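# Move a glass graduated cylinder from cart to bench

## Task

Take one graduated cylinder off the top tray of the cart and set it upright on the work surface of the shelved bench. Every other cylinder must also be standing at the end. The task fails if any cylinder tips over, touches the floor, drops more than a few centimetres or is knocked hard, because the glass breaks. The task also fails if the robot falls or is left tilted. At the end the gripper must be open and moved away, and the cylinder must stand without the robot's support.

## Robot and tools

Robot: TidyBot++, a four-caster mobile base (0.54 m long, 0.50 m wide, 0.38 m high) with one seven-joint arm and a two-finger gripper on top. The shoulder sits 0.12 m ahead of the base centre and 0.68 m above the floor. At the start the arm is folded with the hand pointing down. Cameras: base_camera (fixed on the base, looking forward) and wrist_camera (fisheye, looking along the hand).

Frames: the base frame has its origin on the floor below the base centre, x forward, y left, z up. hand_pose is given in it and marks the point midway between the finger pads. The hand's own z axis runs out along the fingers, and the fingers close along its y axis. The odometry frame is the base frame as it was at the start. base_odometry heading runs from -3.142 to 3.142 and is positive to the left. It counts wheel turns, so slipping reads as travel, and it drifts over many moves. base_tilt is in degrees, positive when leaning forward or to the right.

execute_actions: "actions" is a list holding one action or none. An empty list moves nothing and just reports state and images. An action may contain "base", "joints", or both, plus optional "speeds". Their motions start together.
- "base" holds exactly one key, and each is an offset from where the base last measured itself: translate_m (metres, forward +, -2 to 2), strafe_m (metres, left +, -2 to 2) or rotate_rad (radians, counter-clockwise seen from above +, -6.3 to 6.3).
- "joints" holds absolute targets by name, in radians: joint_1_rad (vertical axis for the whole arm; positive turns it clockwise from above, which is opposite to rotate_rad), joint_2_rad shoulder (-2.249 to 2.249), joint_3_rad (upper-arm roll), joint_4_rad elbow (-2.579 to 2.579), joint_5_rad (forearm roll), joint_6_rad wrist (-2.099 to 2.099) and joint_7_rad (hand roll; with the hand pointing down, positive is counter-clockwise from above, and at 1.57 the fingers open toward the robot's left and right). Joints 1, 3, 5 and 7 accept any angle and go the shorter way round, so send steps of less than half a turn. gripper_pos runs from 0 (open, about 85 mm gap) to 1 (closed), and the gap is roughly 85 x (1 - gripper_pos) mm.
- "speeds" caps top speed for that action only: translate_m and strafe_m 0.05 to 0.5 m/s, rotate_rad 0.1 to 1.57 rad/s. Base moves needing more than 8.667 s are refused, as are unknown keys and out-of-range values. No action lasts more than 15 s.
- "cameras": a list of base_camera, wrist_camera or all. If null or left out you get all of them, and [] gives none.
A joint left out of an action can keep pushing toward its earlier target.

Arm geometry: the segments are 0.42 m (upper arm), 0.31 m (forearm) and 0.31 m (wrist to hand point). With joint_1_rad=0, joint_3_rad=3.14 and joint_5_rad=0 the arm moves in the base's x-z plane. Measured from vertical, with forward tilt positive, the angles are: upper = j2, forearm = j2 - j4, hand = j2 - j4 - j6. The hand's forward offset from the shoulder is the sum of length·sin(angle), and its height above the shoulder is the sum of length·cos(angle). A hand pointing down reaches no higher than about 0.94 m, and only close in. The closed fingertips stick out about 20 mm beyond the hand point.

wait: seconds from 0 to 10. It commands nothing and returns state and images. zoom_image: camera (base_camera or wrist_camera) and region [x0, y0, x1, y1] in pixels of that camera's latest image, with a size of up to 504x504. Image sizes are 644x364 for base_camera and 644x476 for wrist_camera. read_manual returns only licence texts. finished_scene(scene=N) ends the scene for good and reports whether the task succeeded.

Result lines: joint_positions; hand_pose; base_odometry; base_tilt; motor_effort (percent of maximum, with the peak of the last action in brackets; readings are noisy and offset); on_its_own (things that moved without a command); pictures (the camera order). base_status and joint_status report "done", "off_target" (stopped short and may still be pushing), "contact_stop" or "time_out" (the old target is dropped and the position held), and "not_followed" after "joint command not followed" with a "cause:" line (a self-collision check withheld the arm's targets; the gripper still moves). Other lines can appear: "ARM HIT" for a hard contact with the base or the arm itself, a torque fault that freezes the arm for 10 s, MOTOR HOT from 60 °C, and OVER-TEMPERATURE FAULT at 75 °C, after which joints show "limit_stop_at_motor_heat" and the targets must be resent. A base that is blocked can still report "done" even though it fell short. Once a call reports a stop, the remaining calls in that reply are skipped.

Accuracy: friction and sag under load leave the hand a centimetre or more from its target. To correct, send the last command plus (wanted - read). While holding an object, never send a joint the angle it currently reads. Check real positions in the images.

Avoid: catching the arm on anything above about 0.8 m while the base drives, since the robot can tip; pushing or pulling sideways on a raised hand; driving the arm into furniture; knocking or dropping glass; squeezing too hard or long. Hold the cylinder upright, set it down gently and stand it clear of the edge. Open the gripper, lift away and back off before ending. Objects may get brief random nudges.

Each tool is called by a JSON object that holds its "fn" and its "kwargs".

## Session

{"fn": "execute_actions", "kwargs": {"actions": []}}

Scene clock: 0.00 s.
base_odometry: x=+0.000 y=+0.000 heading=+0.000 (m, m, rad; odometry frame)
base_tilt: forward=-0.4 right=-0.1 (deg)
base_status: not commanded
joint_positions: joint_1_rad=-0.043 joint_2_rad=-0.341 joint_3_rad=+3.168 joint_4_rad=-2.502 joint_5_rad=-0.001 joint_6_rad=-0.910 joint_7_rad=+1.535 gripper_pos=+0.000
joint_status: not commanded
motor_effort: joint_1_rad=+0 joint_2_rad=-1 joint_3_rad=-1 joint_4_rad=+16 joint_5_rad=+0 joint_6_rad=+1 joint_7_rad=-1 (%)
hand_pose: x=+0.2617 y=+0.0049 z=+0.5931 quat_wxyz=(-0.006, +0.999, -0.010, +0.035) (m; base frame)
pictures: base_camera, wrist_camera
Images, in order (width x height): base_camera 644x364, wrist_camera 644x476.

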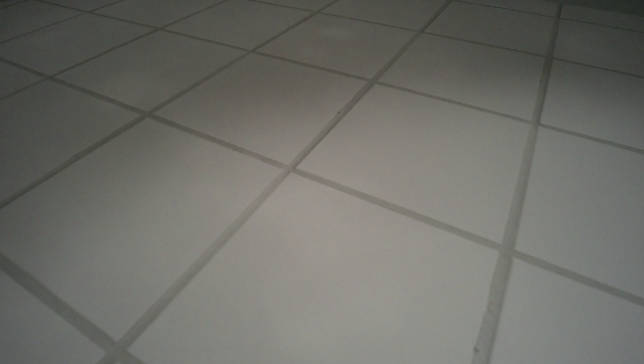

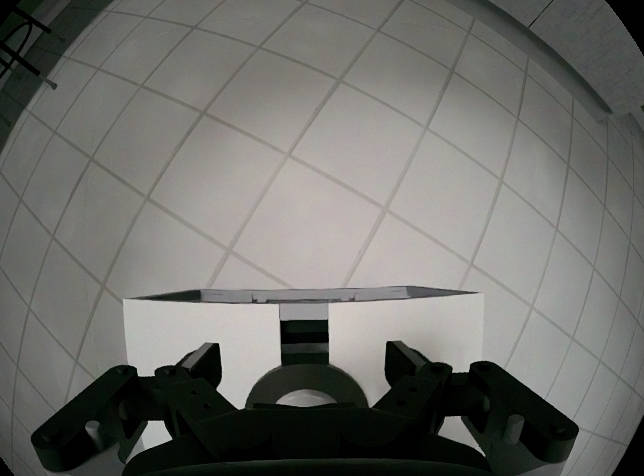

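{"fn": "execute_actions", "kwargs": {"actions": [{"joints":{"joint_1_rad":0,"joint_2_rad":-0.34,"joint_4_rad":-2.2,"joint_6_rad":0.0}}], "cameras": ["wrist_camera"]}}

{"fn": "execute_actions", "kwargs": {"actions": [{"base":{"rotate_rad":-2.2}}], "cameras": ["wrist_camera"]}}

{"fn": "execute_actions", "kwargs": {"actions": [{"base":{"rotate_rad":-2.0}}], "cameras": ["wrist_camera"]}}

Scene clock: 1.73 s.
base_odometry: x=+0.000 y=+0.000 heading=+0.000 (m, m, rad; odometry frame)
base_tilt: forward=-0.4 right=-0.1 (deg)
base_status: not commanded
joint_positions: joint_1_rad=-0.020 joint_2_rad=-0.341 joint_3_rad=+3.168 joint_4_rad=-2.203 joint_5_rad=-0.001 joint_6_rad=-0.013 joint_7_rad=+1.535 gripper_pos=+0.000
joint_status: all done
motor_effort: joint_1_rad=+0(1) joint_2_rad=-7(7) joint_3_rad=+1(0) joint_4_rad=+23(24) joint_5_rad=+0(0) joint_6_rad=+9(8) joint_7_rad=-1(1) (%)
hand_pose: x=+0.5767 y=-0.0028 z=+0.8951 quat_wxyz=(-0.013, +0.806, -0.019, +0.592) (m; base frame)
pictures: wrist_camera
Images, in order (width x height): wrist_camera 644x476.

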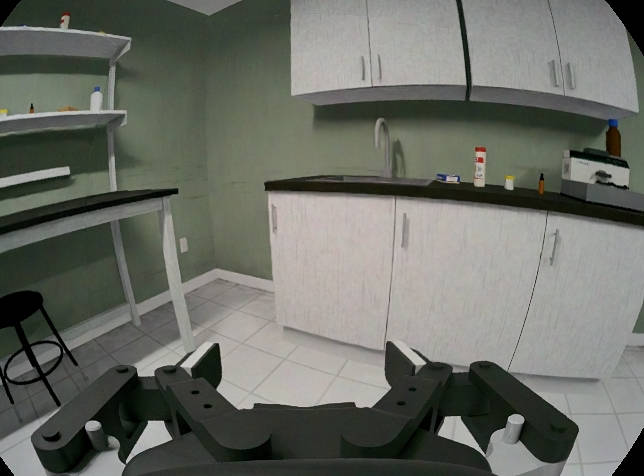

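Scene clock: 4.43 s.
base_odometry: x=+0.000 y=+0.000 heading=-2.200 (m, m, rad; odometry frame)
base_tilt: forward=-0.4 right=-0.1 (deg)
base_status: done
joint_positions: joint_1_rad=-0.014 joint_2_rad=-0.341 joint_3_rad=+3.168 joint_4_rad=-2.203 joint_5_rad=-0.001 joint_6_rad=-0.013 joint_7_rad=+1.535 gripper_pos=+0.000
joint_status: not commanded
motor_effort: joint_1_rad=-1(1) joint_2_rad=-7(9) joint_3_rad=+0(1) joint_4_rad=+23(24) joint_5_rad=+0(0) joint_6_rad=+9(9) joint_7_rad=+0(0) (%)
hand_pose: x=+0.5766 y=-0.0058 z=+0.8951 quat_wxyz=(-0.011, +0.806, -0.022, +0.592) (m; base frame)
pictures: wrist_camera
Images, in order (width x height): wrist_camera 644x476.

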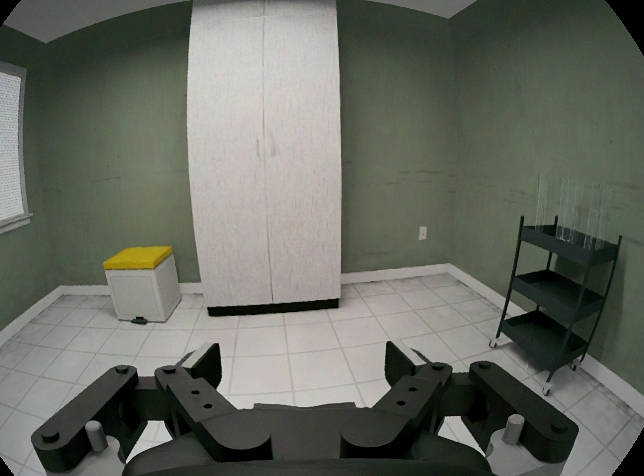

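Scene clock: 7.00 s.
base_odometry: x=+0.000 y=+0.000 heading=+2.084 (m, m, rad; odometry frame)
base_tilt: forward=-0.4 right=-0.2 (deg)
base_status: done
joint_positions: joint_1_rad=-0.013 joint_2_rad=-0.341 joint_3_rad=+3.168 joint_4_rad=-2.203 joint_5_rad=-0.001 joint_6_rad=-0.013 joint_7_rad=+1.535 gripper_pos=+0.000
joint_status: not commanded
motor_effort: joint_1_rad=+0(1) joint_2_rad=-7(8) joint_3_rad=+0(2) joint_4_rad=+23(24) joint_5_rad=+0(0) joint_6_rad=+9(9) joint_7_rad=+0(0) (%)
hand_pose: x=+0.5766 y=-0.0063 z=+0.8951 quat_wxyz=(-0.011, +0.806, -0.023, +0.592) (m; base frame)
pictures: wrist_camera
Images, in order (width x height): wrist_camera 644x476.

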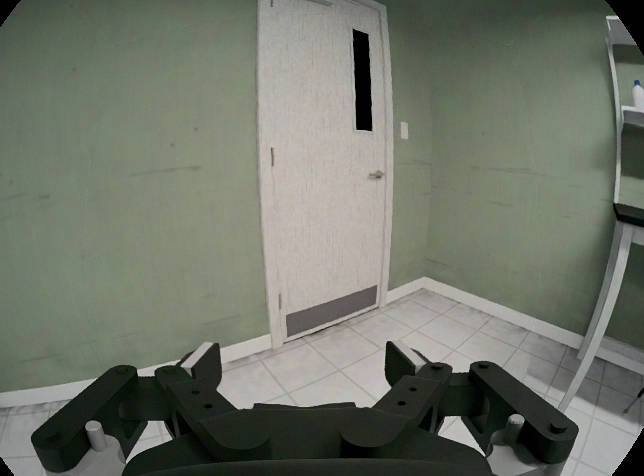

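{"fn": "execute_actions", "kwargs": {"actions": [{"base":{"rotate_rad":1.06}}]}}

Scene clock: 9.10 s.
base_odometry: x=+0.000 y=+0.000 heading=-3.140 (m, m, rad; odometry frame)
base_tilt: forward=-0.4 right=-0.1 (deg)
base_status: done
joint_positions: joint_1_rad=-0.010 joint_2_rad=-0.341 joint_3_rad=+3.167 joint_4_rad=-2.203 joint_5_rad=-0.001 joint_6_rad=-0.013 joint_7_rad=+1.535 gripper_pos=+0.000
joint_status: not commanded
motor_effort: joint_1_rad=+0(1) joint_2_rad=-7(8) joint_3_rad=+0(1) joint_4_rad=+24(24) joint_5_rad=+0(0) joint_6_rad=+9(9) joint_7_rad=+0(0) (%)
hand_pose: x=+0.5766 y=-0.0071 z=+0.8951 quat_wxyz=(-0.010, +0.806, -0.023, +0.592) (m; base frame)
pictures: base_camera, wrist_camera
Images, in order (width x height): base_camera 644x364, wrist_camera 644x476.

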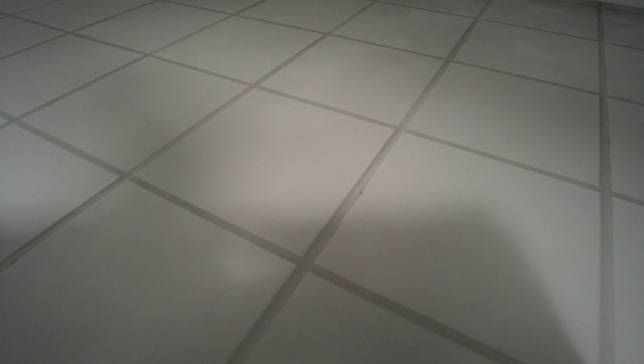

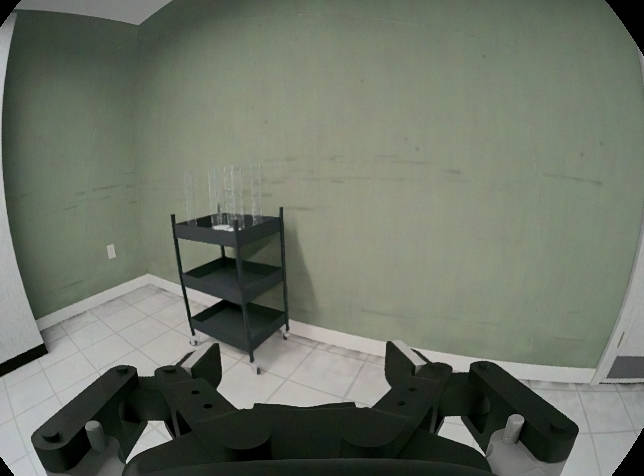

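{"fn": "execute_actions", "kwargs": {"actions": [{"base":{"rotate_rad":-0.4}}], "cameras": []}}

{"fn": "execute_actions", "kwargs": {"actions": [{"base":{"strafe_m":0.95}}]}}

Scene clock: 10.80 s.
base_odometry: x=+0.000 y=+0.000 heading=+2.744 (m, m, rad; odometry frame)
base_tilt: forward=-0.4 right=-0.1 (deg)
base_status: done
joint_positions: joint_1_rad=-0.008 joint_2_rad=-0.341 joint_3_rad=+3.168 joint_4_rad=-2.203 joint_5_rad=-0.001 joint_6_rad=-0.013 joint_7_rad=+1.535 gripper_pos=+0.000
joint_status: not commanded
motor_effort: joint_1_rad=+0(2) joint_2_rad=-7(7) joint_3_rad=+0(1) joint_4_rad=+23(23) joint_5_rad=+0(0) joint_6_rad=+8(8) joint_7_rad=-1(1) (%)
hand_pose: x=+0.5766 y=-0.0082 z=+0.8951 quat_wxyz=(-0.009, +0.806, -0.024, +0.592) (m; base frame)
pictures: none
No camera images: the call's "cameras" was empty. Leave "cameras" out to get every camera's image.

Scene clock: 14.07 s.
base_odometry: x=-0.368 y=-0.876 heading=+2.744 (m, m, rad; odometry frame)
base_tilt: forward=-0.4 right=-0.2 (deg)
base_status: done
joint_positions: joint_1_rad=-0.008 joint_2_rad=-0.341 joint_3_rad=+3.168 joint_4_rad=-2.203 joint_5_rad=-0.001 joint_6_rad=-0.013 joint_7_rad=+1.535 gripper_pos=+0.000
joint_status: not commanded
motor_effort: joint_1_rad=+0(0) joint_2_rad=-7(8) joint_3_rad=+0(1) joint_4_rad=+23(24) joint_5_rad=+0(0) joint_6_rad=+9(9) joint_7_rad=+0(0) (%)
hand_pose: x=+0.5766 y=-0.0082 z=+0.8951 quat_wxyz=(-0.009, +0.806, -0.024, +0.592) (m; base frame)
pictures: base_camera, wrist_camera
Images, in order (width x height): base_camera 644x364, wrist_camera 644x476.

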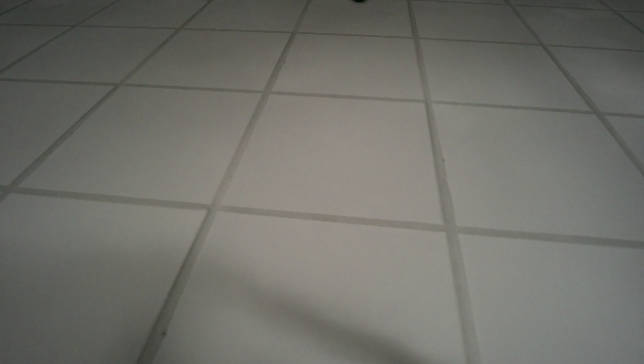

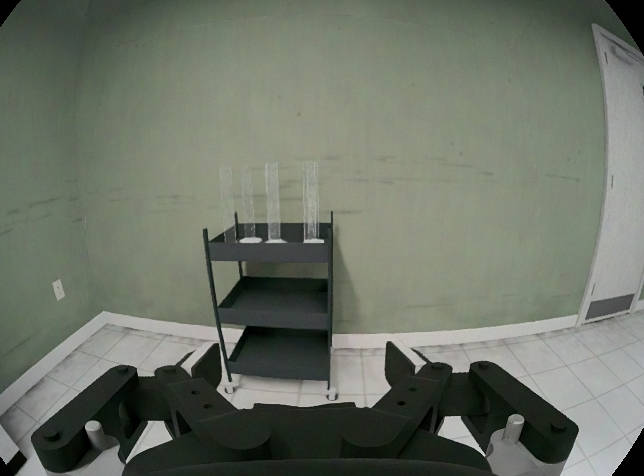

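{"fn": "execute_actions", "kwargs": {"actions": [{"base":{"rotate_rad":-0.07},"joints":{"joint_1_rad":0.03,"joint_2_rad":0.6,"joint_3_rad":3.14,"joint_4_rad":-1.89,"joint_6_rad":0.92,"joint_7_rad":1.57}}]}}

Scene clock: 16.67 s.
base_odometry: x=-0.368 y=-0.876 heading=+2.674 (m, m, rad; odometry frame)
base_tilt: forward=-0.4 right=-0.1 (deg)
base_status: done
joint_positions: joint_1_rad=+0.009 joint_2_rad=+0.596 joint_3_rad=+3.161 joint_4_rad=-1.908 joint_5_rad=-0.001 joint_6_rad=+0.893 joint_7_rad=+1.542 gripper_pos=+0.000
joint_status: all done
motor_effort: joint_1_rad=+0(2) joint_2_rad=-32(33) joint_3_rad=+0(3) joint_4_rad=+17(25) joint_5_rad=+0(0) joint_6_rad=+9(9) joint_7_rad=+0(1) (%)
hand_pose: x=+0.8534 y=-0.0161 z=+0.7648 quat_wxyz=(+0.002, +0.721, -0.016, +0.693) (m; base frame)
pictures: base_camera, wrist_camera
Images, in order (width x height): base_camera 644x364, wrist_camera 644x476.

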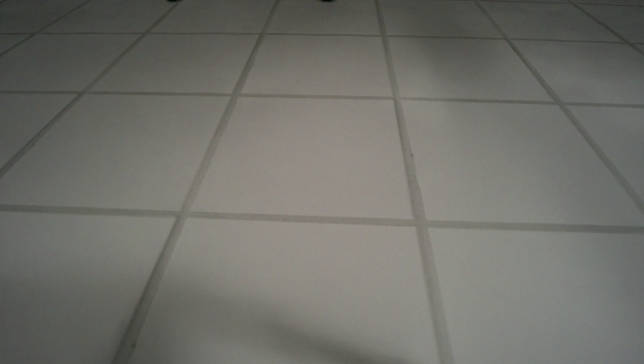

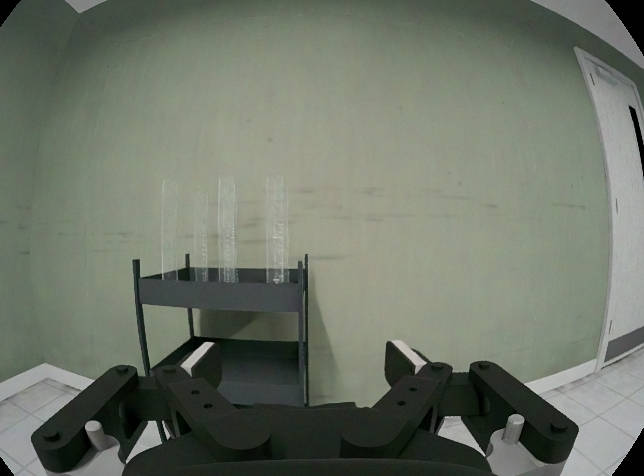

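{"fn": "execute_actions", "kwargs": {"actions": [{"base":{"strafe_m":0.09},"joints":{"joint_2_rad":0.5,"joint_4_rad":-1.79,"joint_6_rad":0.76}}], "cameras": []}}

{"fn": "execute_actions", "kwargs": {"actions": [{"base":{"translate_m":0.35},"speeds":{"translate_m":0.2}}], "cameras": ["wrist_camera"]}}

Scene clock: 18.30 s.
base_odometry: x=-0.409 y=-0.957 heading=+2.673 (m, m, rad; odometry frame)
base_tilt: forward=-0.4 right=-0.1 (deg)
base_status: done
joint_positions: joint_1_rad=+0.021 joint_2_rad=+0.496 joint_3_rad=+3.148 joint_4_rad=-1.796 joint_5_rad=-0.001 joint_6_rad=+0.788 joint_7_rad=+1.542 gripper_pos=+0.000
joint_status: all done
motor_effort: joint_1_rad=+0(3) joint_2_rad=-31(35) joint_3_rad=+0(1) joint_4_rad=+20(20) joint_5_rad=+0(0) joint_6_rad=+9(10) joint_7_rad=-1(0) (%)
hand_pose: x=+0.8659 y=-0.0186 z=+0.8647 quat_wxyz=(+0.000, +0.683, -0.019, +0.730) (m; base frame)
pictures: none
No camera images: the call's "cameras" was empty. Leave "cameras" out to get every camera's image.

Scene clock: 20.80 s.
base_odometry: x=-0.721 y=-0.799 heading=+2.673 (m, m, rad; odometry frame)
base_tilt: forward=-0.4 right=-0.1 (deg)
base_status: done
joint_positions: joint_1_rad=+0.021 joint_2_rad=+0.498 joint_3_rad=+3.148 joint_4_rad=-1.796 joint_5_rad=-0.001 joint_6_rad=+0.786 joint_7_rad=+1.542 gripper_pos=+0.000
joint_status: not commanded
motor_effort: joint_1_rad=+0(2) joint_2_rad=-32(33) joint_3_rad=+0(2) joint_4_rad=+20(22) joint_5_rad=+0(1) joint_6_rad=+10(10) joint_7_rad=+0(0) (%)
hand_pose: x=+0.8662 y=-0.0186 z=+0.8635 quat_wxyz=(+0.000, +0.684, -0.019, +0.729) (m; base frame)
pictures: wrist_camera
Images, in order (width x height): wrist_camera 644x476.

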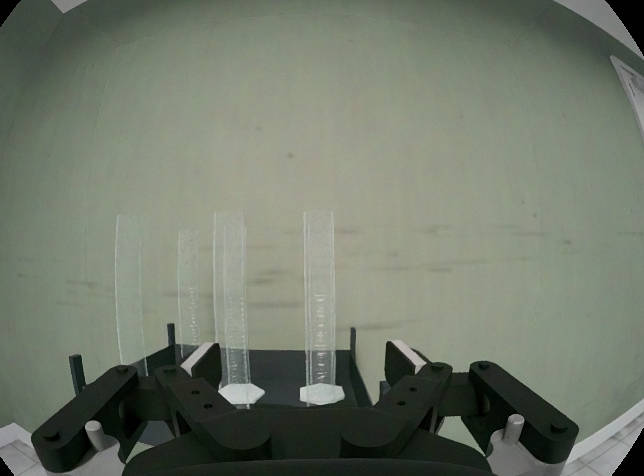

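{"fn": "execute_actions", "kwargs": {"actions": [{"base":{"strafe_m":-0.028},"joints":{"joint_6_rad":0.70}}], "cameras": []}}

{"fn": "execute_actions", "kwargs": {"actions": [{"base":{"translate_m":0.3},"speeds":{"translate_m":0.15}}], "cameras": ["wrist_camera"]}}

Scene clock: 21.83 s.
base_odometry: x=-0.709 y=-0.774 heading=+2.673 (m, m, rad; odometry frame)
base_tilt: forward=-0.4 right=-0.1 (deg)
base_status: done
joint_positions: joint_1_rad=+0.029 joint_2_rad=+0.498 joint_3_rad=+3.148 joint_4_rad=-1.796 joint_5_rad=-0.001 joint_6_rad=+0.721 joint_7_rad=+1.542 gripper_pos=+0.000
joint_status: all done
motor_effort: joint_1_rad=+0(3) joint_2_rad=-31(33) joint_3_rad=-1(2) joint_4_rad=+20(21) joint_5_rad=+0(0) joint_6_rad=+10(11) joint_7_rad=+0(0) (%)
hand_pose: x=+0.8667 y=-0.0247 z=+0.8426 quat_wxyz=(+0.003, +0.708, -0.022, +0.706) (m; base frame)
pictures: none
No camera images: the call's "cameras" was empty. Leave "cameras" out to get every camera's image.

Scene clock: 24.50 s.
base_odometry: x=-0.976 y=-0.638 heading=+2.673 (m, m, rad; odometry frame)
base_tilt: forward=-0.4 right=-0.1 (deg)
base_status: done
joint_positions: joint_1_rad=+0.029 joint_2_rad=+0.498 joint_3_rad=+3.148 joint_4_rad=-1.796 joint_5_rad=-0.001 joint_6_rad=+0.720 joint_7_rad=+1.542 gripper_pos=+0.000
joint_status: not commanded
motor_effort: joint_1_rad=+0(0) joint_2_rad=-31(34) joint_3_rad=-1(0) joint_4_rad=+20(22) joint_5_rad=+0(0) joint_6_rad=+9(10) joint_7_rad=+0(0) (%)
hand_pose: x=+0.8668 y=-0.0247 z=+0.8424 quat_wxyz=(+0.003, +0.708, -0.022, +0.706) (m; base frame)
pictures: wrist_camera
Images, in order (width x height): wrist_camera 644x476.

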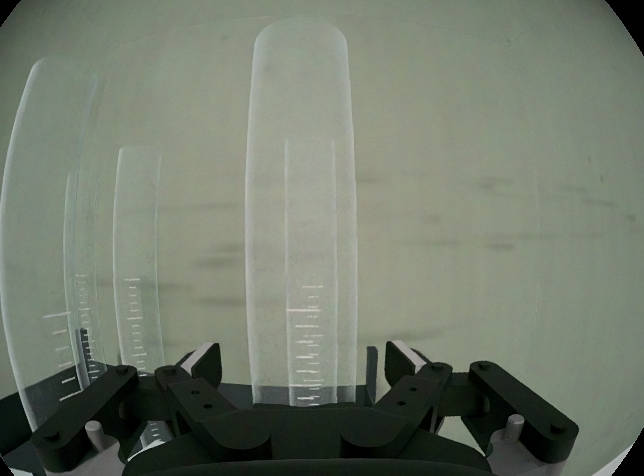

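{"fn": "execute_actions", "kwargs": {"actions": [{"base":{"translate_m":0.02},"speeds":{"translate_m":0.05}}], "cameras": ["wrist_camera"]}}

{"fn": "execute_actions", "kwargs": {"actions": [{"joints":{"gripper_pos":0.3}}], "cameras": ["wrist_camera"]}}

Scene clock: 25.67 s.
base_odometry: x=-0.994 y=-0.629 heading=+2.673 (m, m, rad; odometry frame)
base_tilt: forward=-0.4 right=-0.1 (deg)
base_status: done
joint_positions: joint_1_rad=+0.029 joint_2_rad=+0.499 joint_3_rad=+3.148 joint_4_rad=-1.796 joint_5_rad=-0.001 joint_6_rad=+0.720 joint_7_rad=+1.542 gripper_pos=+0.000
joint_status: not commanded
motor_effort: joint_1_rad=+0(2) joint_2_rad=-31(34) joint_3_rad=-1(2) joint_4_rad=+20(21) joint_5_rad=+0(0) joint_6_rad=+9(10) joint_7_rad=-1(0) (%)
hand_pose: x=+0.8668 y=-0.0247 z=+0.8424 quat_wxyz=(+0.003, +0.708, -0.022, +0.706) (m; base frame)
pictures: wrist_camera
Images, in order (width x height): wrist_camera 644x476.

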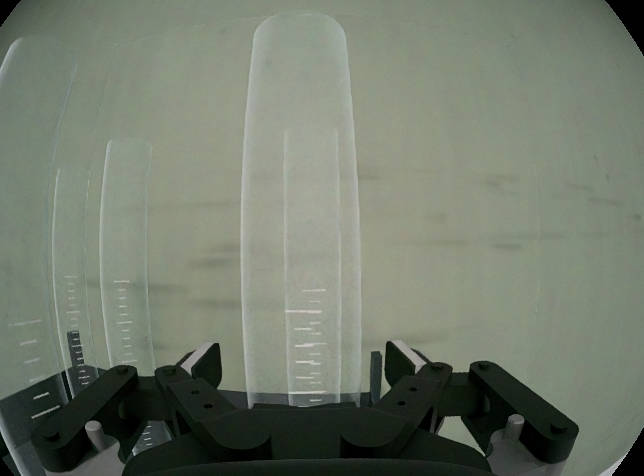

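Scene clock: 26.37 s.
base_odometry: x=-0.994 y=-0.629 heading=+2.673 (m, m, rad; odometry frame)
base_tilt: forward=-0.4 right=-0.1 (deg)
base_status: not commanded
joint_positions: joint_1_rad=+0.029 joint_2_rad=+0.499 joint_3_rad=+3.148 joint_4_rad=-1.796 joint_5_rad=-0.001 joint_6_rad=+0.720 joint_7_rad=+1.542 gripper_pos=+0.300
joint_status: all done
motor_effort: joint_1_rad=+0(0) joint_2_rad=-31(31) joint_3_rad=-1(0) joint_4_rad=+21(20) joint_5_rad=+0(0) joint_6_rad=+9(9) joint_7_rad=-1(0) (%)
hand_pose: x=+0.8668 y=-0.0247 z=+0.8424 quat_wxyz=(+0.003, +0.708, -0.022, +0.706) (m; base frame)
pictures: wrist_camera
Images, in order (width x height): wrist_camera 644x476.

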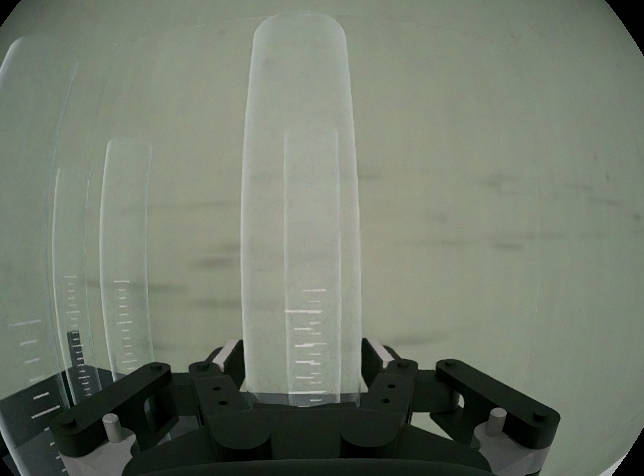

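{"fn": "execute_actions", "kwargs": {"actions": [{"joints":{"gripper_pos":0.0}}], "cameras": []}}

{"fn": "execute_actions", "kwargs": {"actions": [{"base":{"translate_m":0.035},"speeds":{"translate_m":0.05}}], "cameras": ["wrist_camera"]}}

{"fn": "execute_actions", "kwargs": {"actions": [{"joints":{"gripper_pos":0.45}}], "cameras": ["wrist_camera"]}}

Scene clock: 27.33 s.
base_odometry: x=-0.994 y=-0.629 heading=+2.673 (m, m, rad; odometry frame)
base_tilt: forward=-0.4 right=-0.1 (deg)
base_status: not commanded
joint_positions: joint_1_rad=+0.029 joint_2_rad=+0.499 joint_3_rad=+3.148 joint_4_rad=-1.796 joint_5_rad=-0.001 joint_6_rad=+0.720 joint_7_rad=+1.542 gripper_pos=+0.000
joint_status: all done
motor_effort: joint_1_rad=+0(1) joint_2_rad=-31(31) joint_3_rad=+0(0) joint_4_rad=+20(20) joint_5_rad=+0(0) joint_6_rad=+9(10) joint_7_rad=+0(0) (%)
hand_pose: x=+0.8668 y=-0.0247 z=+0.8424 quat_wxyz=(+0.003, +0.708, -0.022, +0.706) (m; base frame)
pictures: none
No camera images: the call's "cameras" was empty. Leave "cameras" out to get every camera's image.

Scene clock: 28.50 s.
base_odometry: x=-1.026 y=-0.613 heading=+2.673 (m, m, rad; odometry frame)
base_tilt: forward=-0.4 right=-0.1 (deg)
base_status: done
joint_positions: joint_1_rad=+0.029 joint_2_rad=+0.498 joint_3_rad=+3.148 joint_4_rad=-1.795 joint_5_rad=-0.001 joint_6_rad=+0.720 joint_7_rad=+1.542 gripper_pos=+0.000
joint_status: not commanded
motor_effort: joint_1_rad=+0(1) joint_2_rad=-31(33) joint_3_rad=+0(1) joint_4_rad=+20(21) joint_5_rad=+0(0) joint_6_rad=+9(9) joint_7_rad=+0(0) (%)
hand_pose: x=+0.8668 y=-0.0247 z=+0.8425 quat_wxyz=(+0.003, +0.708, -0.022, +0.706) (m; base frame)
pictures: wrist_camera
Images, in order (width x height): wrist_camera 644x476.

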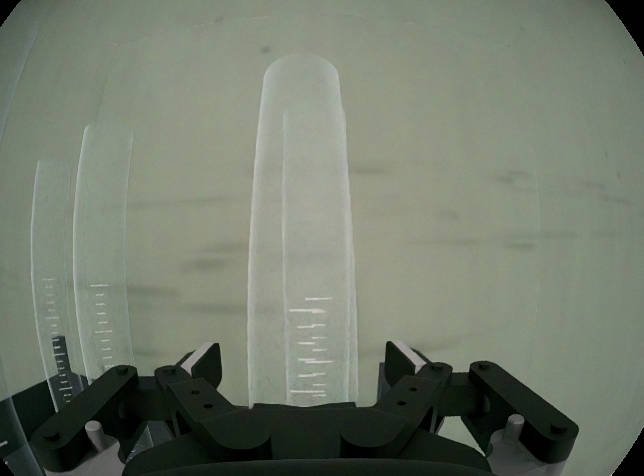

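Scene clock: 29.30 s.
base_odometry: x=-1.026 y=-0.613 heading=+2.673 (m, m, rad; odometry frame)
base_tilt: forward=-0.4 right=-0.1 (deg)
base_status: not commanded
joint_positions: joint_1_rad=+0.029 joint_2_rad=+0.498 joint_3_rad=+3.148 joint_4_rad=-1.795 joint_5_rad=-0.001 joint_6_rad=+0.720 joint_7_rad=+1.542 gripper_pos=+0.450
joint_status: all done
motor_effort: joint_1_rad=+0(0) joint_2_rad=-31(31) joint_3_rad=+0(0) joint_4_rad=+20(20) joint_5_rad=+0(0) joint_6_rad=+9(9) joint_7_rad=+0(1) (%)
hand_pose: x=+0.8668 y=-0.0247 z=+0.8425 quat_wxyz=(+0.003, +0.708, -0.022, +0.706) (m; base frame)
pictures: wrist_camera
Images, in order (width x height): wrist_camera 644x476.

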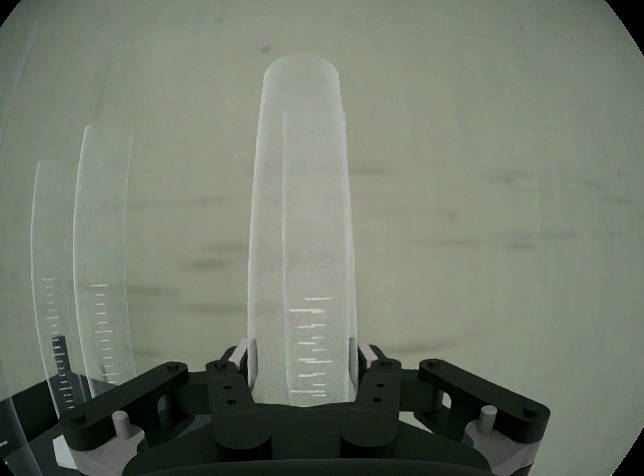

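{"fn": "execute_actions", "kwargs": {"actions": [{"base":{"translate_m":-0.035},"speeds":{"translate_m":0.05}}], "cameras": ["wrist_camera"]}}

Scene clock: 30.60 s.
base_odometry: x=-0.994 y=-0.629 heading=+2.673 (m, m, rad; odometry frame)
base_tilt: forward=-0.4 right=-0.1 (deg)
base_status: done
joint_positions: joint_1_rad=+0.029 joint_2_rad=+0.499 joint_3_rad=+3.148 joint_4_rad=-1.795 joint_5_rad=-0.001 joint_6_rad=+0.720 joint_7_rad=+1.542 gripper_pos=+0.450
joint_status: not commanded
motor_effort: joint_1_rad=+0(1) joint_2_rad=-31(34) joint_3_rad=-1(1) joint_4_rad=+20(22) joint_5_rad=+0(0) joint_6_rad=+9(9) joint_7_rad=+0(0) (%)
hand_pose: x=+0.8668 y=-0.0247 z=+0.8423 quat_wxyz=(+0.003, +0.708, -0.022, +0.706) (m; base frame)
pictures: wrist_camera
Images, in order (width x height): wrist_camera 644x476.

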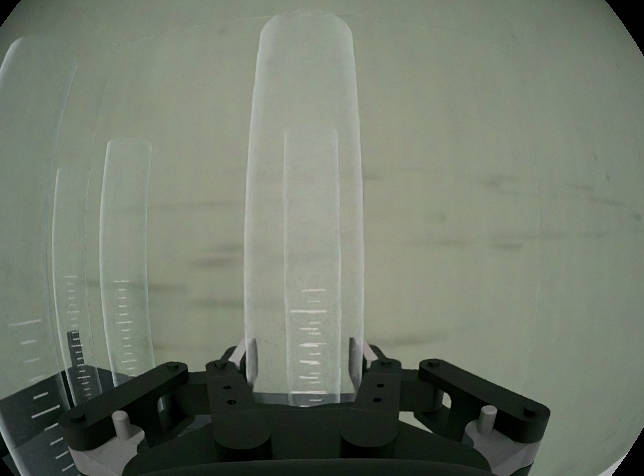

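{"fn": "execute_actions", "kwargs": {"actions": [{"base":{"translate_m":-0.02},"joints":{"gripper_pos":0.2},"speeds":{"translate_m":0.05}}], "cameras": []}}

{"fn": "execute_actions", "kwargs": {"actions": [{"joints":{"gripper_pos":1.0}}], "cameras": ["wrist_camera"]}}

Scene clock: 31.60 s.
base_odometry: x=-0.976 y=-0.638 heading=+2.673 (m, m, rad; odometry frame)
base_tilt: forward=-0.4 right=-0.1 (deg)
base_status: done
joint_positions: joint_1_rad=+0.029 joint_2_rad=+0.499 joint_3_rad=+3.148 joint_4_rad=-1.795 joint_5_rad=-0.001 joint_6_rad=+0.720 joint_7_rad=+1.542 gripper_pos=+0.200
joint_status: all done
motor_effort: joint_1_rad=+0(0) joint_2_rad=-32(34) joint_3_rad=+0(0) joint_4_rad=+20(21) joint_5_rad=+0(0) joint_6_rad=+9(10) joint_7_rad=+0(0) (%)
hand_pose: x=+0.8669 y=-0.0247 z=+0.8421 quat_wxyz=(+0.003, +0.708, -0.022, +0.706) (m; base frame)
pictures: none
No camera images: the call's "cameras" was empty. Leave "cameras" out to get every camera's image.

Scene clock: 32.60 s.
base_odometry: x=-0.976 y=-0.638 heading=+2.673 (m, m, rad; odometry frame)
base_tilt: forward=-0.4 right=-0.1 (deg)
base_status: not commanded
joint_positions: joint_1_rad=+0.029 joint_2_rad=+0.499 joint_3_rad=+3.148 joint_4_rad=-1.795 joint_5_rad=-0.001 joint_6_rad=+0.720 joint_7_rad=+1.542 gripper_pos=+0.550
joint_status: gripper_pos off_target (ended at +0.550, target +1.000)
motor_effort: joint_1_rad=+1(1) joint_2_rad=-31(32) joint_3_rad=+0(1) joint_4_rad=+20(20) joint_5_rad=+0(0) joint_6_rad=+9(10) joint_7_rad=+0(0) (%)
hand_pose: x=+0.8669 y=-0.0247 z=+0.8421 quat_wxyz=(+0.003, +0.708, -0.022, +0.706) (m; base frame)
pictures: wrist_camera
Images, in order (width x height): wrist_camera 644x476.

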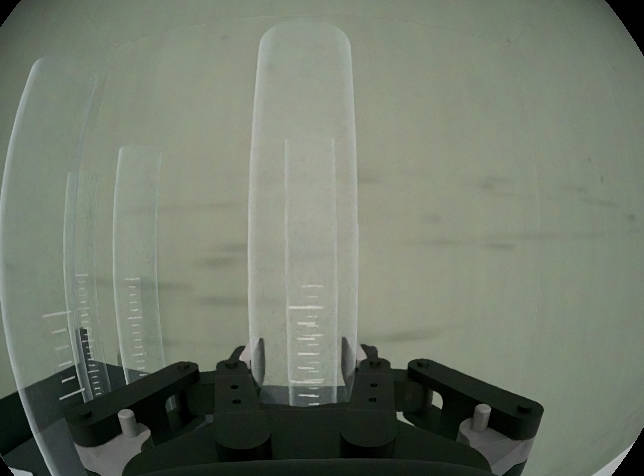

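{"fn": "execute_actions", "kwargs": {"actions": [{"joints":{"joint_2_rad":0.3,"joint_4_rad":-1.67,"joint_6_rad":0.38}}]}}

{"fn": "execute_actions", "kwargs": {"actions": [{"joints":{"joint_2_rad":0.15,"joint_4_rad":-1.25,"joint_6_rad":-0.19}}]}}

Scene clock: 34.47 s.
base_odometry: x=-0.977 y=-0.638 heading=+2.673 (m, m, rad; odometry frame)
base_tilt: forward=-0.4 right=-0.1 (deg)
base_status: not commanded
joint_positions: joint_1_rad=+0.029 joint_2_rad=+0.309 joint_3_rad=+3.148 joint_4_rad=-1.688 joint_5_rad=-0.001 joint_6_rad=+0.395 joint_7_rad=+1.542 gripper_pos=+0.550
joint_status: all done
motor_effort: joint_1_rad=+0(0) joint_2_rad=-30(36) joint_3_rad=+0(1) joint_4_rad=+25(26) joint_5_rad=+0(0) joint_6_rad=+11(12) joint_7_rad=-1(1) (%)
hand_pose: x=+0.8440 y=-0.0241 z=+0.9427 quat_wxyz=(+0.003, +0.718, -0.023, +0.696) (m; base frame)
pictures: base_camera, wrist_camera
Images, in order (width x height): base_camera 644x364, wrist_camera 644x476.

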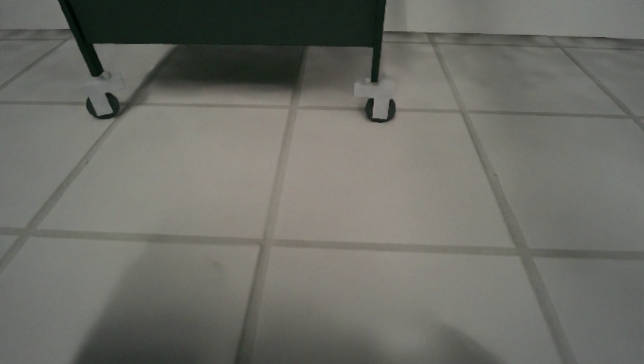

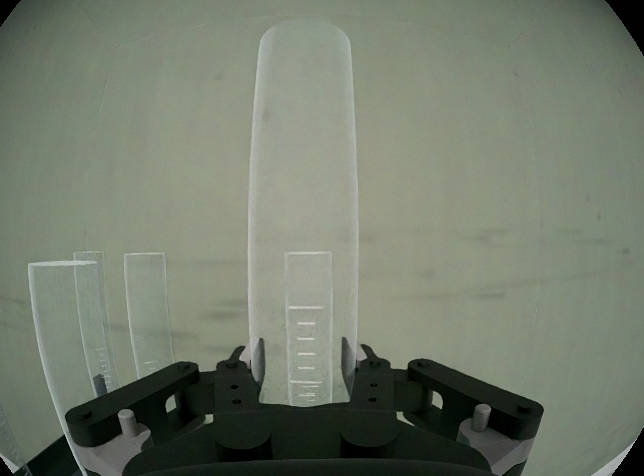

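Scene clock: 36.23 s.
base_odometry: x=-0.977 y=-0.638 heading=+2.673 (m, m, rad; odometry frame)
base_tilt: forward=-0.4 right=-0.1 (deg)
base_status: not commanded
joint_positions: joint_1_rad=+0.029 joint_2_rad=+0.160 joint_3_rad=+3.148 joint_4_rad=-1.269 joint_5_rad=-0.001 joint_6_rad=-0.175 joint_7_rad=+1.542 gripper_pos=+0.550
joint_status: all done
motor_effort: joint_1_rad=+0(0) joint_2_rad=-26(34) joint_3_rad=+0(1) joint_4_rad=+27(28) joint_5_rad=+0(0) joint_6_rad=+11(11) joint_7_rad=+0(1) (%)
hand_pose: x=+0.8078 y=-0.0228 z=+1.1320 quat_wxyz=(+0.002, +0.718, -0.023, +0.696) (m; base frame)
pictures: base_camera, wrist_camera
Images, in order (width x height): base_camera 644x364, wrist_camera 644x476.

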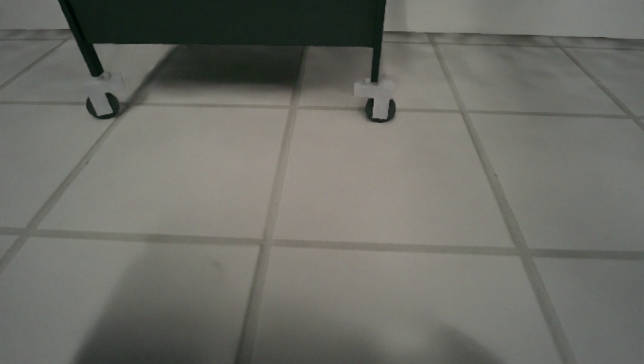

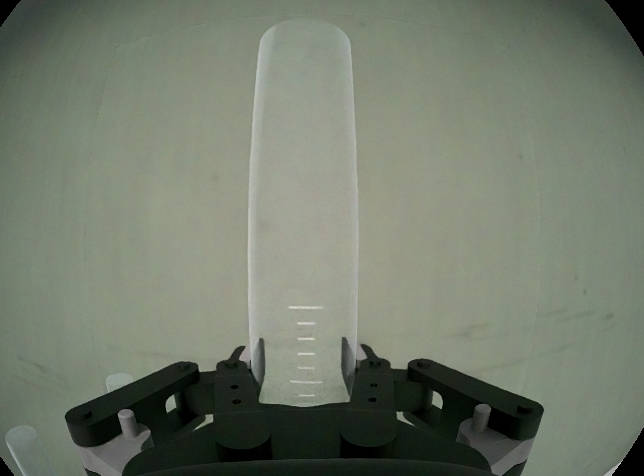

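{"fn": "execute_actions", "kwargs": {"actions": [{"base":{"translate_m":-0.7},"speeds":{"translate_m":0.3}}], "cameras": []}}

{"fn": "execute_actions", "kwargs": {"actions": [{"base":{"rotate_rad":-1.57},"speeds":{"rotate_rad":0.6}}]}}

Scene clock: 39.83 s.
base_odometry: x=-0.352 y=-0.954 heading=+2.673 (m, m, rad; odometry frame)
base_tilt: forward=-0.4 right=-0.1 (deg)
base_status: done
joint_positions: joint_1_rad=+0.029 joint_2_rad=+0.161 joint_3_rad=+3.148 joint_4_rad=-1.269 joint_5_rad=-0.001 joint_6_rad=-0.178 joint_7_rad=+1.542 gripper_pos=+0.550
joint_status: not commanded
motor_effort: joint_1_rad=+0(1) joint_2_rad=-27(30) joint_3_rad=-1(1) joint_4_rad=+27(28) joint_5_rad=+0(0) joint_6_rad=+11(12) joint_7_rad=-1(0) (%)
hand_pose: x=+0.8083 y=-0.0228 z=+1.1300 quat_wxyz=(+0.002, +0.720, -0.023, +0.694) (m; base frame)
pictures: none
No camera images: the call's "cameras" was empty. Leave "cameras" out to get every camera's image.

Scene clock: 43.20 s.
base_odometry: x=-0.352 y=-0.954 heading=+1.103 (m, m, rad; odometry frame)
base_tilt: forward=-0.4 right=-0.1 (deg)
base_status: done
joint_positions: joint_1_rad=+0.033 joint_2_rad=+0.161 joint_3_rad=+3.143 joint_4_rad=-1.269 joint_5_rad=-0.001 joint_6_rad=-0.178 joint_7_rad=+1.542 gripper_pos=+0.550
joint_status: not commanded
motor_effort: joint_1_rad=-1(4) joint_2_rad=-27(27) joint_3_rad=+0(3) joint_4_rad=+27(27) joint_5_rad=+0(0) joint_6_rad=+11(11) joint_7_rad=+0(0) (%)
hand_pose: x=+0.8083 y=-0.0226 z=+1.1300 quat_wxyz=(+0.002, +0.720, -0.023, +0.694) (m; base frame)
pictures: base_camera, wrist_camera
Images, in order (width x height): base_camera 644x364, wrist_camera 644x476.

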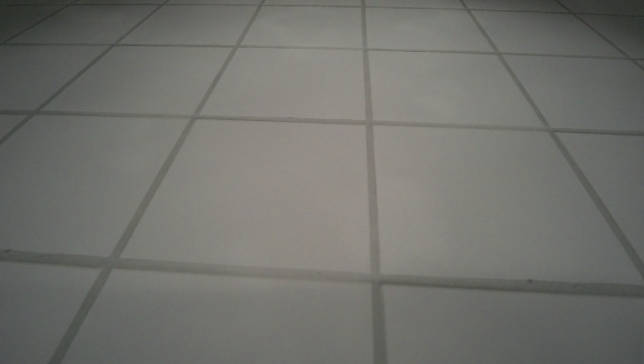

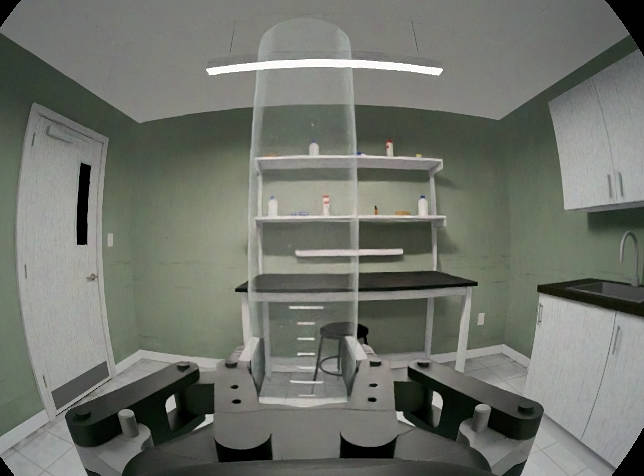

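{"fn": "execute_actions", "kwargs": {"actions": [{"base":{"translate_m":1.1},"speeds":{"translate_m":0.35}}]}}

Scene clock: 47.63 s.
base_odometry: x=+0.145 y=+0.028 heading=+1.102 (m, m, rad; odometry frame)
base_tilt: forward=-0.4 right=-0.1 (deg)
base_status: done
joint_positions: joint_1_rad=+0.033 joint_2_rad=+0.164 joint_3_rad=+3.143 joint_4_rad=-1.269 joint_5_rad=-0.001 joint_6_rad=-0.179 joint_7_rad=+1.542 gripper_pos=+0.550
joint_status: not commanded
motor_effort: joint_1_rad=+0(0) joint_2_rad=-26(29) joint_3_rad=-1(0) joint_4_rad=+27(29) joint_5_rad=+0(0) joint_6_rad=+11(12) joint_7_rad=+0(1) (%)
hand_pose: x=+0.8099 y=-0.0227 z=+1.1272 quat_wxyz=(+0.002, +0.721, -0.023, +0.692) (m; base frame)
pictures: base_camera, wrist_camera
Images, in order (width x height): base_camera 644x364, wrist_camera 644x476.

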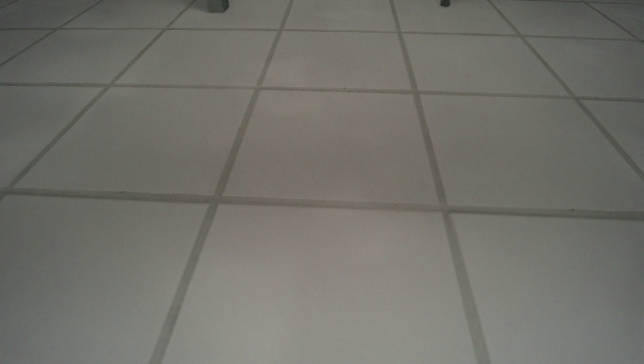

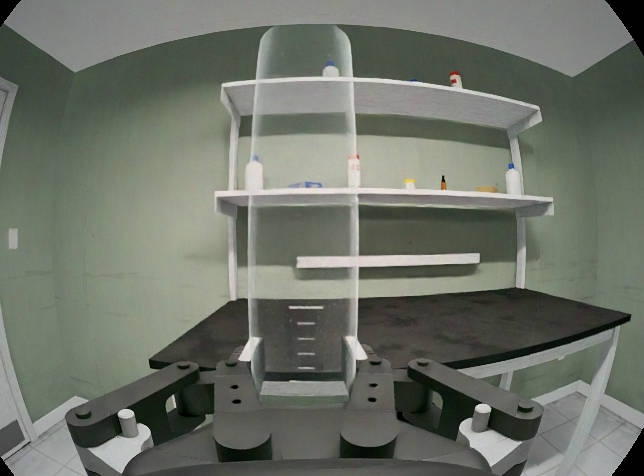

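{"fn": "execute_actions", "kwargs": {"actions": [{"base":{"strafe_m":-0.3},"joints":{"joint_2_rad":0.12,"joint_4_rad":-1.13,"joint_6_rad":-0.30},"speeds":{"strafe_m":0.25}}], "cameras": []}}

{"fn": "execute_actions", "kwargs": {"actions": [{"base":{"translate_m":0.4},"speeds":{"translate_m":0.2}}]}}

Scene clock: 50.17 s.
base_odometry: x=+0.413 y=-0.108 heading=+1.103 (m, m, rad; odometry frame)
base_tilt: forward=-0.4 right=-0.1 (deg)
base_status: done
joint_positions: joint_1_rad=+0.033 joint_2_rad=+0.133 joint_3_rad=+3.143 joint_4_rad=-1.153 joint_5_rad=-0.001 joint_6_rad=-0.284 joint_7_rad=+1.542 gripper_pos=+0.550
joint_status: all done
motor_effort: joint_1_rad=-1(3) joint_2_rad=-25(29) joint_3_rad=-1(3) joint_4_rad=+26(28) joint_5_rad=+0(0) joint_6_rad=+11(12) joint_7_rad=+0(0) (%)
hand_pose: x=+0.7876 y=-0.0216 z=+1.1870 quat_wxyz=(+0.002, +0.707, -0.023, +0.707) (m; base frame)
pictures: none
No camera images: the call's "cameras" was empty. Leave "cameras" out to get every camera's image.

Scene clock: 52.93 s.
base_odometry: x=+0.594 y=+0.249 heading=+1.102 (m, m, rad; odometry frame)
base_tilt: forward=-0.4 right=-0.1 (deg)
base_status: done
joint_positions: joint_1_rad=+0.033 joint_2_rad=+0.134 joint_3_rad=+3.143 joint_4_rad=-1.153 joint_5_rad=-0.001 joint_6_rad=-0.287 joint_7_rad=+1.542 gripper_pos=+0.550
joint_status: not commanded
motor_effort: joint_1_rad=+0(0) joint_2_rad=-25(28) joint_3_rad=+0(1) joint_4_rad=+26(28) joint_5_rad=+0(0) joint_6_rad=+11(12) joint_7_rad=-1(0) (%)
hand_pose: x=+0.7881 y=-0.0217 z=+1.1857 quat_wxyz=(+0.002, +0.708, -0.023, +0.706) (m; base frame)
pictures: base_camera, wrist_camera
Images, in order (width x height): base_camera 644x364, wrist_camera 644x476.

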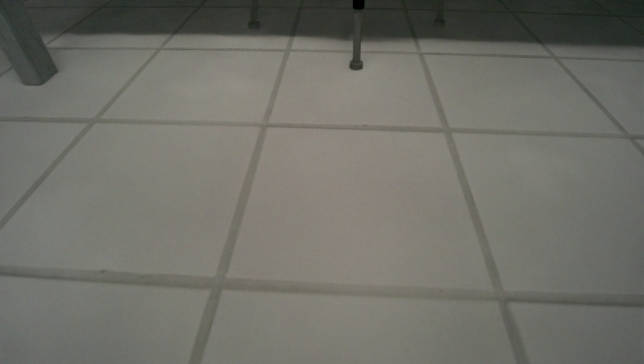

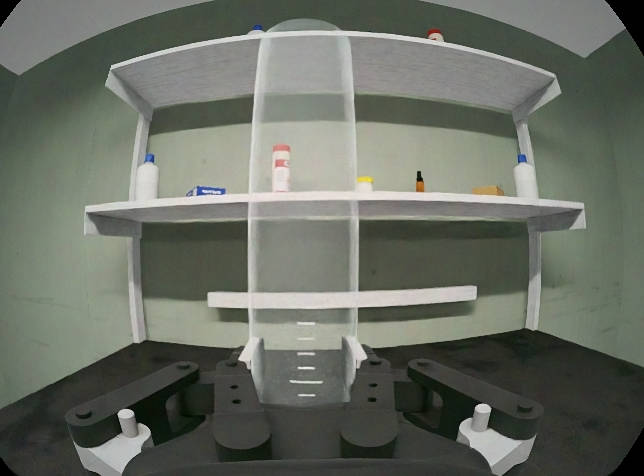

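{"fn": "execute_actions", "kwargs": {"actions": [{"base":{"translate_m":0.18},"speeds":{"translate_m":0.1}}], "cameras": []}}

{"fn": "execute_actions", "kwargs": {"actions": [{"joints":{"joint_2_rad":0.13,"joint_4_rad":-1.22,"joint_6_rad":-0.20}}]}}

Scene clock: 55.50 s.
base_odometry: x=+0.675 y=+0.410 heading=+1.102 (m, m, rad; odometry frame)
base_tilt: forward=-0.4 right=-0.1 (deg)
base_status: done
joint_positions: joint_1_rad=+0.033 joint_2_rad=+0.135 joint_3_rad=+3.143 joint_4_rad=-1.153 joint_5_rad=-0.001 joint_6_rad=-0.288 joint_7_rad=+1.542 gripper_pos=+0.550
joint_status: not commanded
motor_effort: joint_1_rad=+0(2) joint_2_rad=-25(28) joint_3_rad=-1(1) joint_4_rad=+26(28) joint_5_rad=+0(0) joint_6_rad=+11(12) joint_7_rad=+0(1) (%)
hand_pose: x=+0.7883 y=-0.0217 z=+1.1853 quat_wxyz=(+0.002, +0.708, -0.023, +0.705) (m; base frame)
pictures: none
No camera images: the call's "cameras" was empty. Leave "cameras" out to get every camera's image.

Scene clock: 56.40 s.
base_odometry: x=+0.675 y=+0.410 heading=+1.102 (m, m, rad; odometry frame)
base_tilt: forward=-0.4 right=-0.2 (deg)
base_status: not commanded
joint_positions: joint_1_rad=+0.033 joint_2_rad=+0.141 joint_3_rad=+3.143 joint_4_rad=-1.224 joint_5_rad=-0.001 joint_6_rad=-0.241 joint_7_rad=+1.542 gripper_pos=+0.550
joint_status: all done
motor_effort: joint_1_rad=+0(0) joint_2_rad=-26(27) joint_3_rad=-1(0) joint_4_rad=+26(29) joint_5_rad=+0(0) joint_6_rad=+11(11) joint_7_rad=+0(1) (%)
hand_pose: x=+0.7968 y=-0.0220 z=+1.1514 quat_wxyz=(+0.002, +0.719, -0.023, +0.694) (m; base frame)
pictures: base_camera, wrist_camera
Images, in order (width x height): base_camera 644x364, wrist_camera 644x476.

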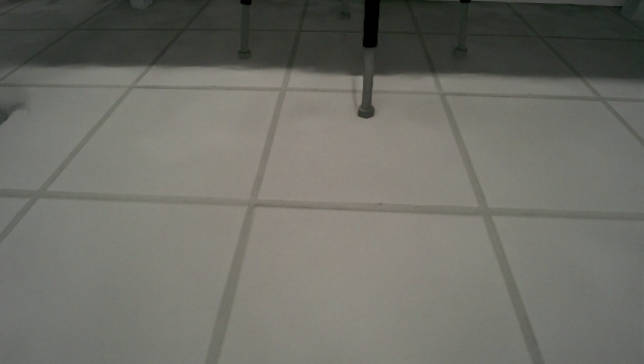

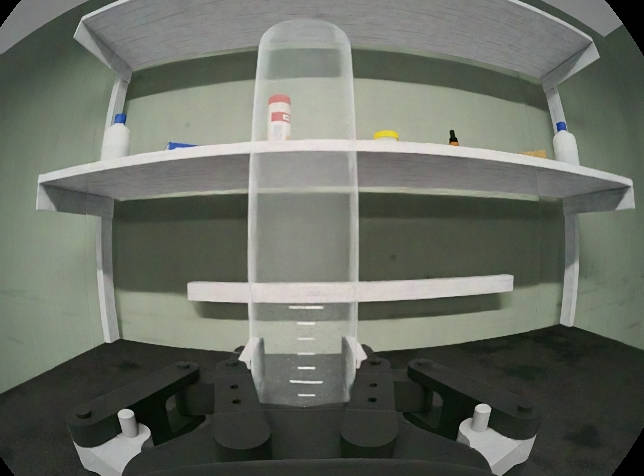

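{"fn": "execute_actions", "kwargs": {"actions": [{"joints":{"joint_4_rad":-1.30,"joint_6_rad":-0.09}}]}}

{"fn": "execute_actions", "kwargs": {"actions": [{"joints":{"joint_4_rad":-1.37,"joint_6_rad":-0.02}}]}}

Scene clock: 57.60 s.
base_odometry: x=+0.675 y=+0.410 heading=+1.102 (m, m, rad; odometry frame)
base_tilt: forward=-0.4 right=-0.1 (deg)
base_status: not commanded
joint_positions: joint_1_rad=+0.033 joint_2_rad=+0.142 joint_3_rad=+3.143 joint_4_rad=-1.302 joint_5_rad=-0.001 joint_6_rad=-0.130 joint_7_rad=+1.542 gripper_pos=+0.550
joint_status: all done
motor_effort: joint_1_rad=+0(0) joint_2_rad=-26(28) joint_3_rad=-1(0) joint_4_rad=+27(28) joint_5_rad=+0(0) joint_6_rad=+11(12) joint_7_rad=+0(1) (%)
hand_pose: x=+0.8015 y=-0.0222 z=+1.1368 quat_wxyz=(+0.002, +0.708, -0.023, +0.706) (m; base frame)
pictures: base_camera, wrist_camera
Images, in order (width x height): base_camera 644x364, wrist_camera 644x476.

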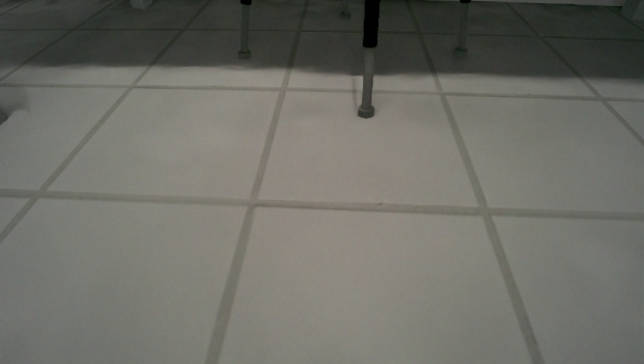

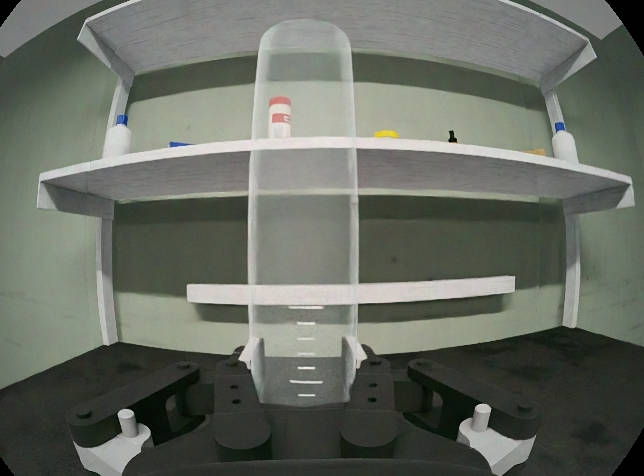

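Scene clock: 58.43 s.
base_odometry: x=+0.675 y=+0.410 heading=+1.102 (m, m, rad; odometry frame)
base_tilt: forward=-0.4 right=-0.1 (deg)
base_status: not commanded
joint_positions: joint_1_rad=+0.033 joint_2_rad=+0.144 joint_3_rad=+3.143 joint_4_rad=-1.373 joint_5_rad=-0.001 joint_6_rad=-0.060 joint_7_rad=+1.542 gripper_pos=+0.550
joint_status: all done
motor_effort: joint_1_rad=+0(0) joint_2_rad=-26(28) joint_3_rad=+0(0) joint_4_rad=+28(28) joint_5_rad=+0(0) joint_6_rad=+11(12) joint_7_rad=+0(1) (%)
hand_pose: x=+0.8040 y=-0.0223 z=+1.1134 quat_wxyz=(+0.002, +0.709, -0.023, +0.705) (m; base frame)
pictures: base_camera, wrist_camera
Images, in order (width x height): base_camera 644x364, wrist_camera 644x476.

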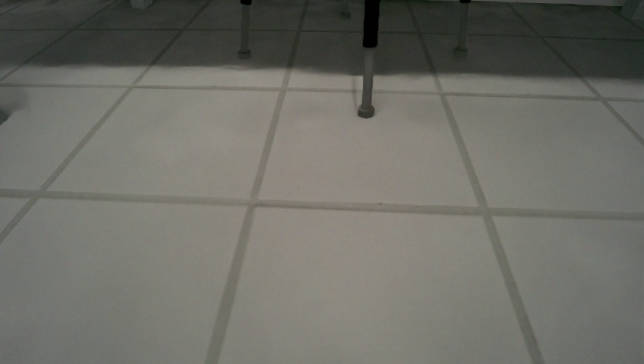

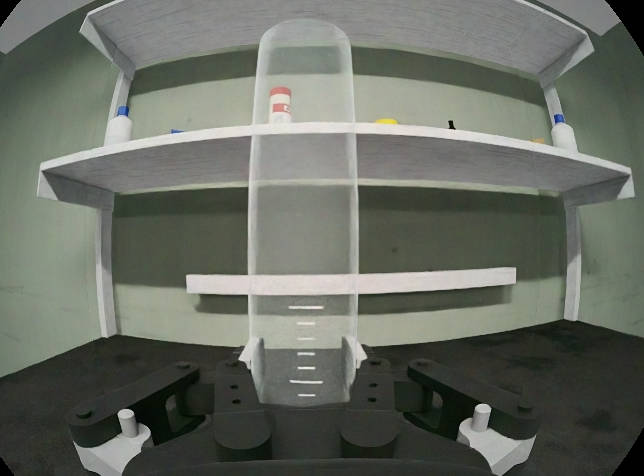

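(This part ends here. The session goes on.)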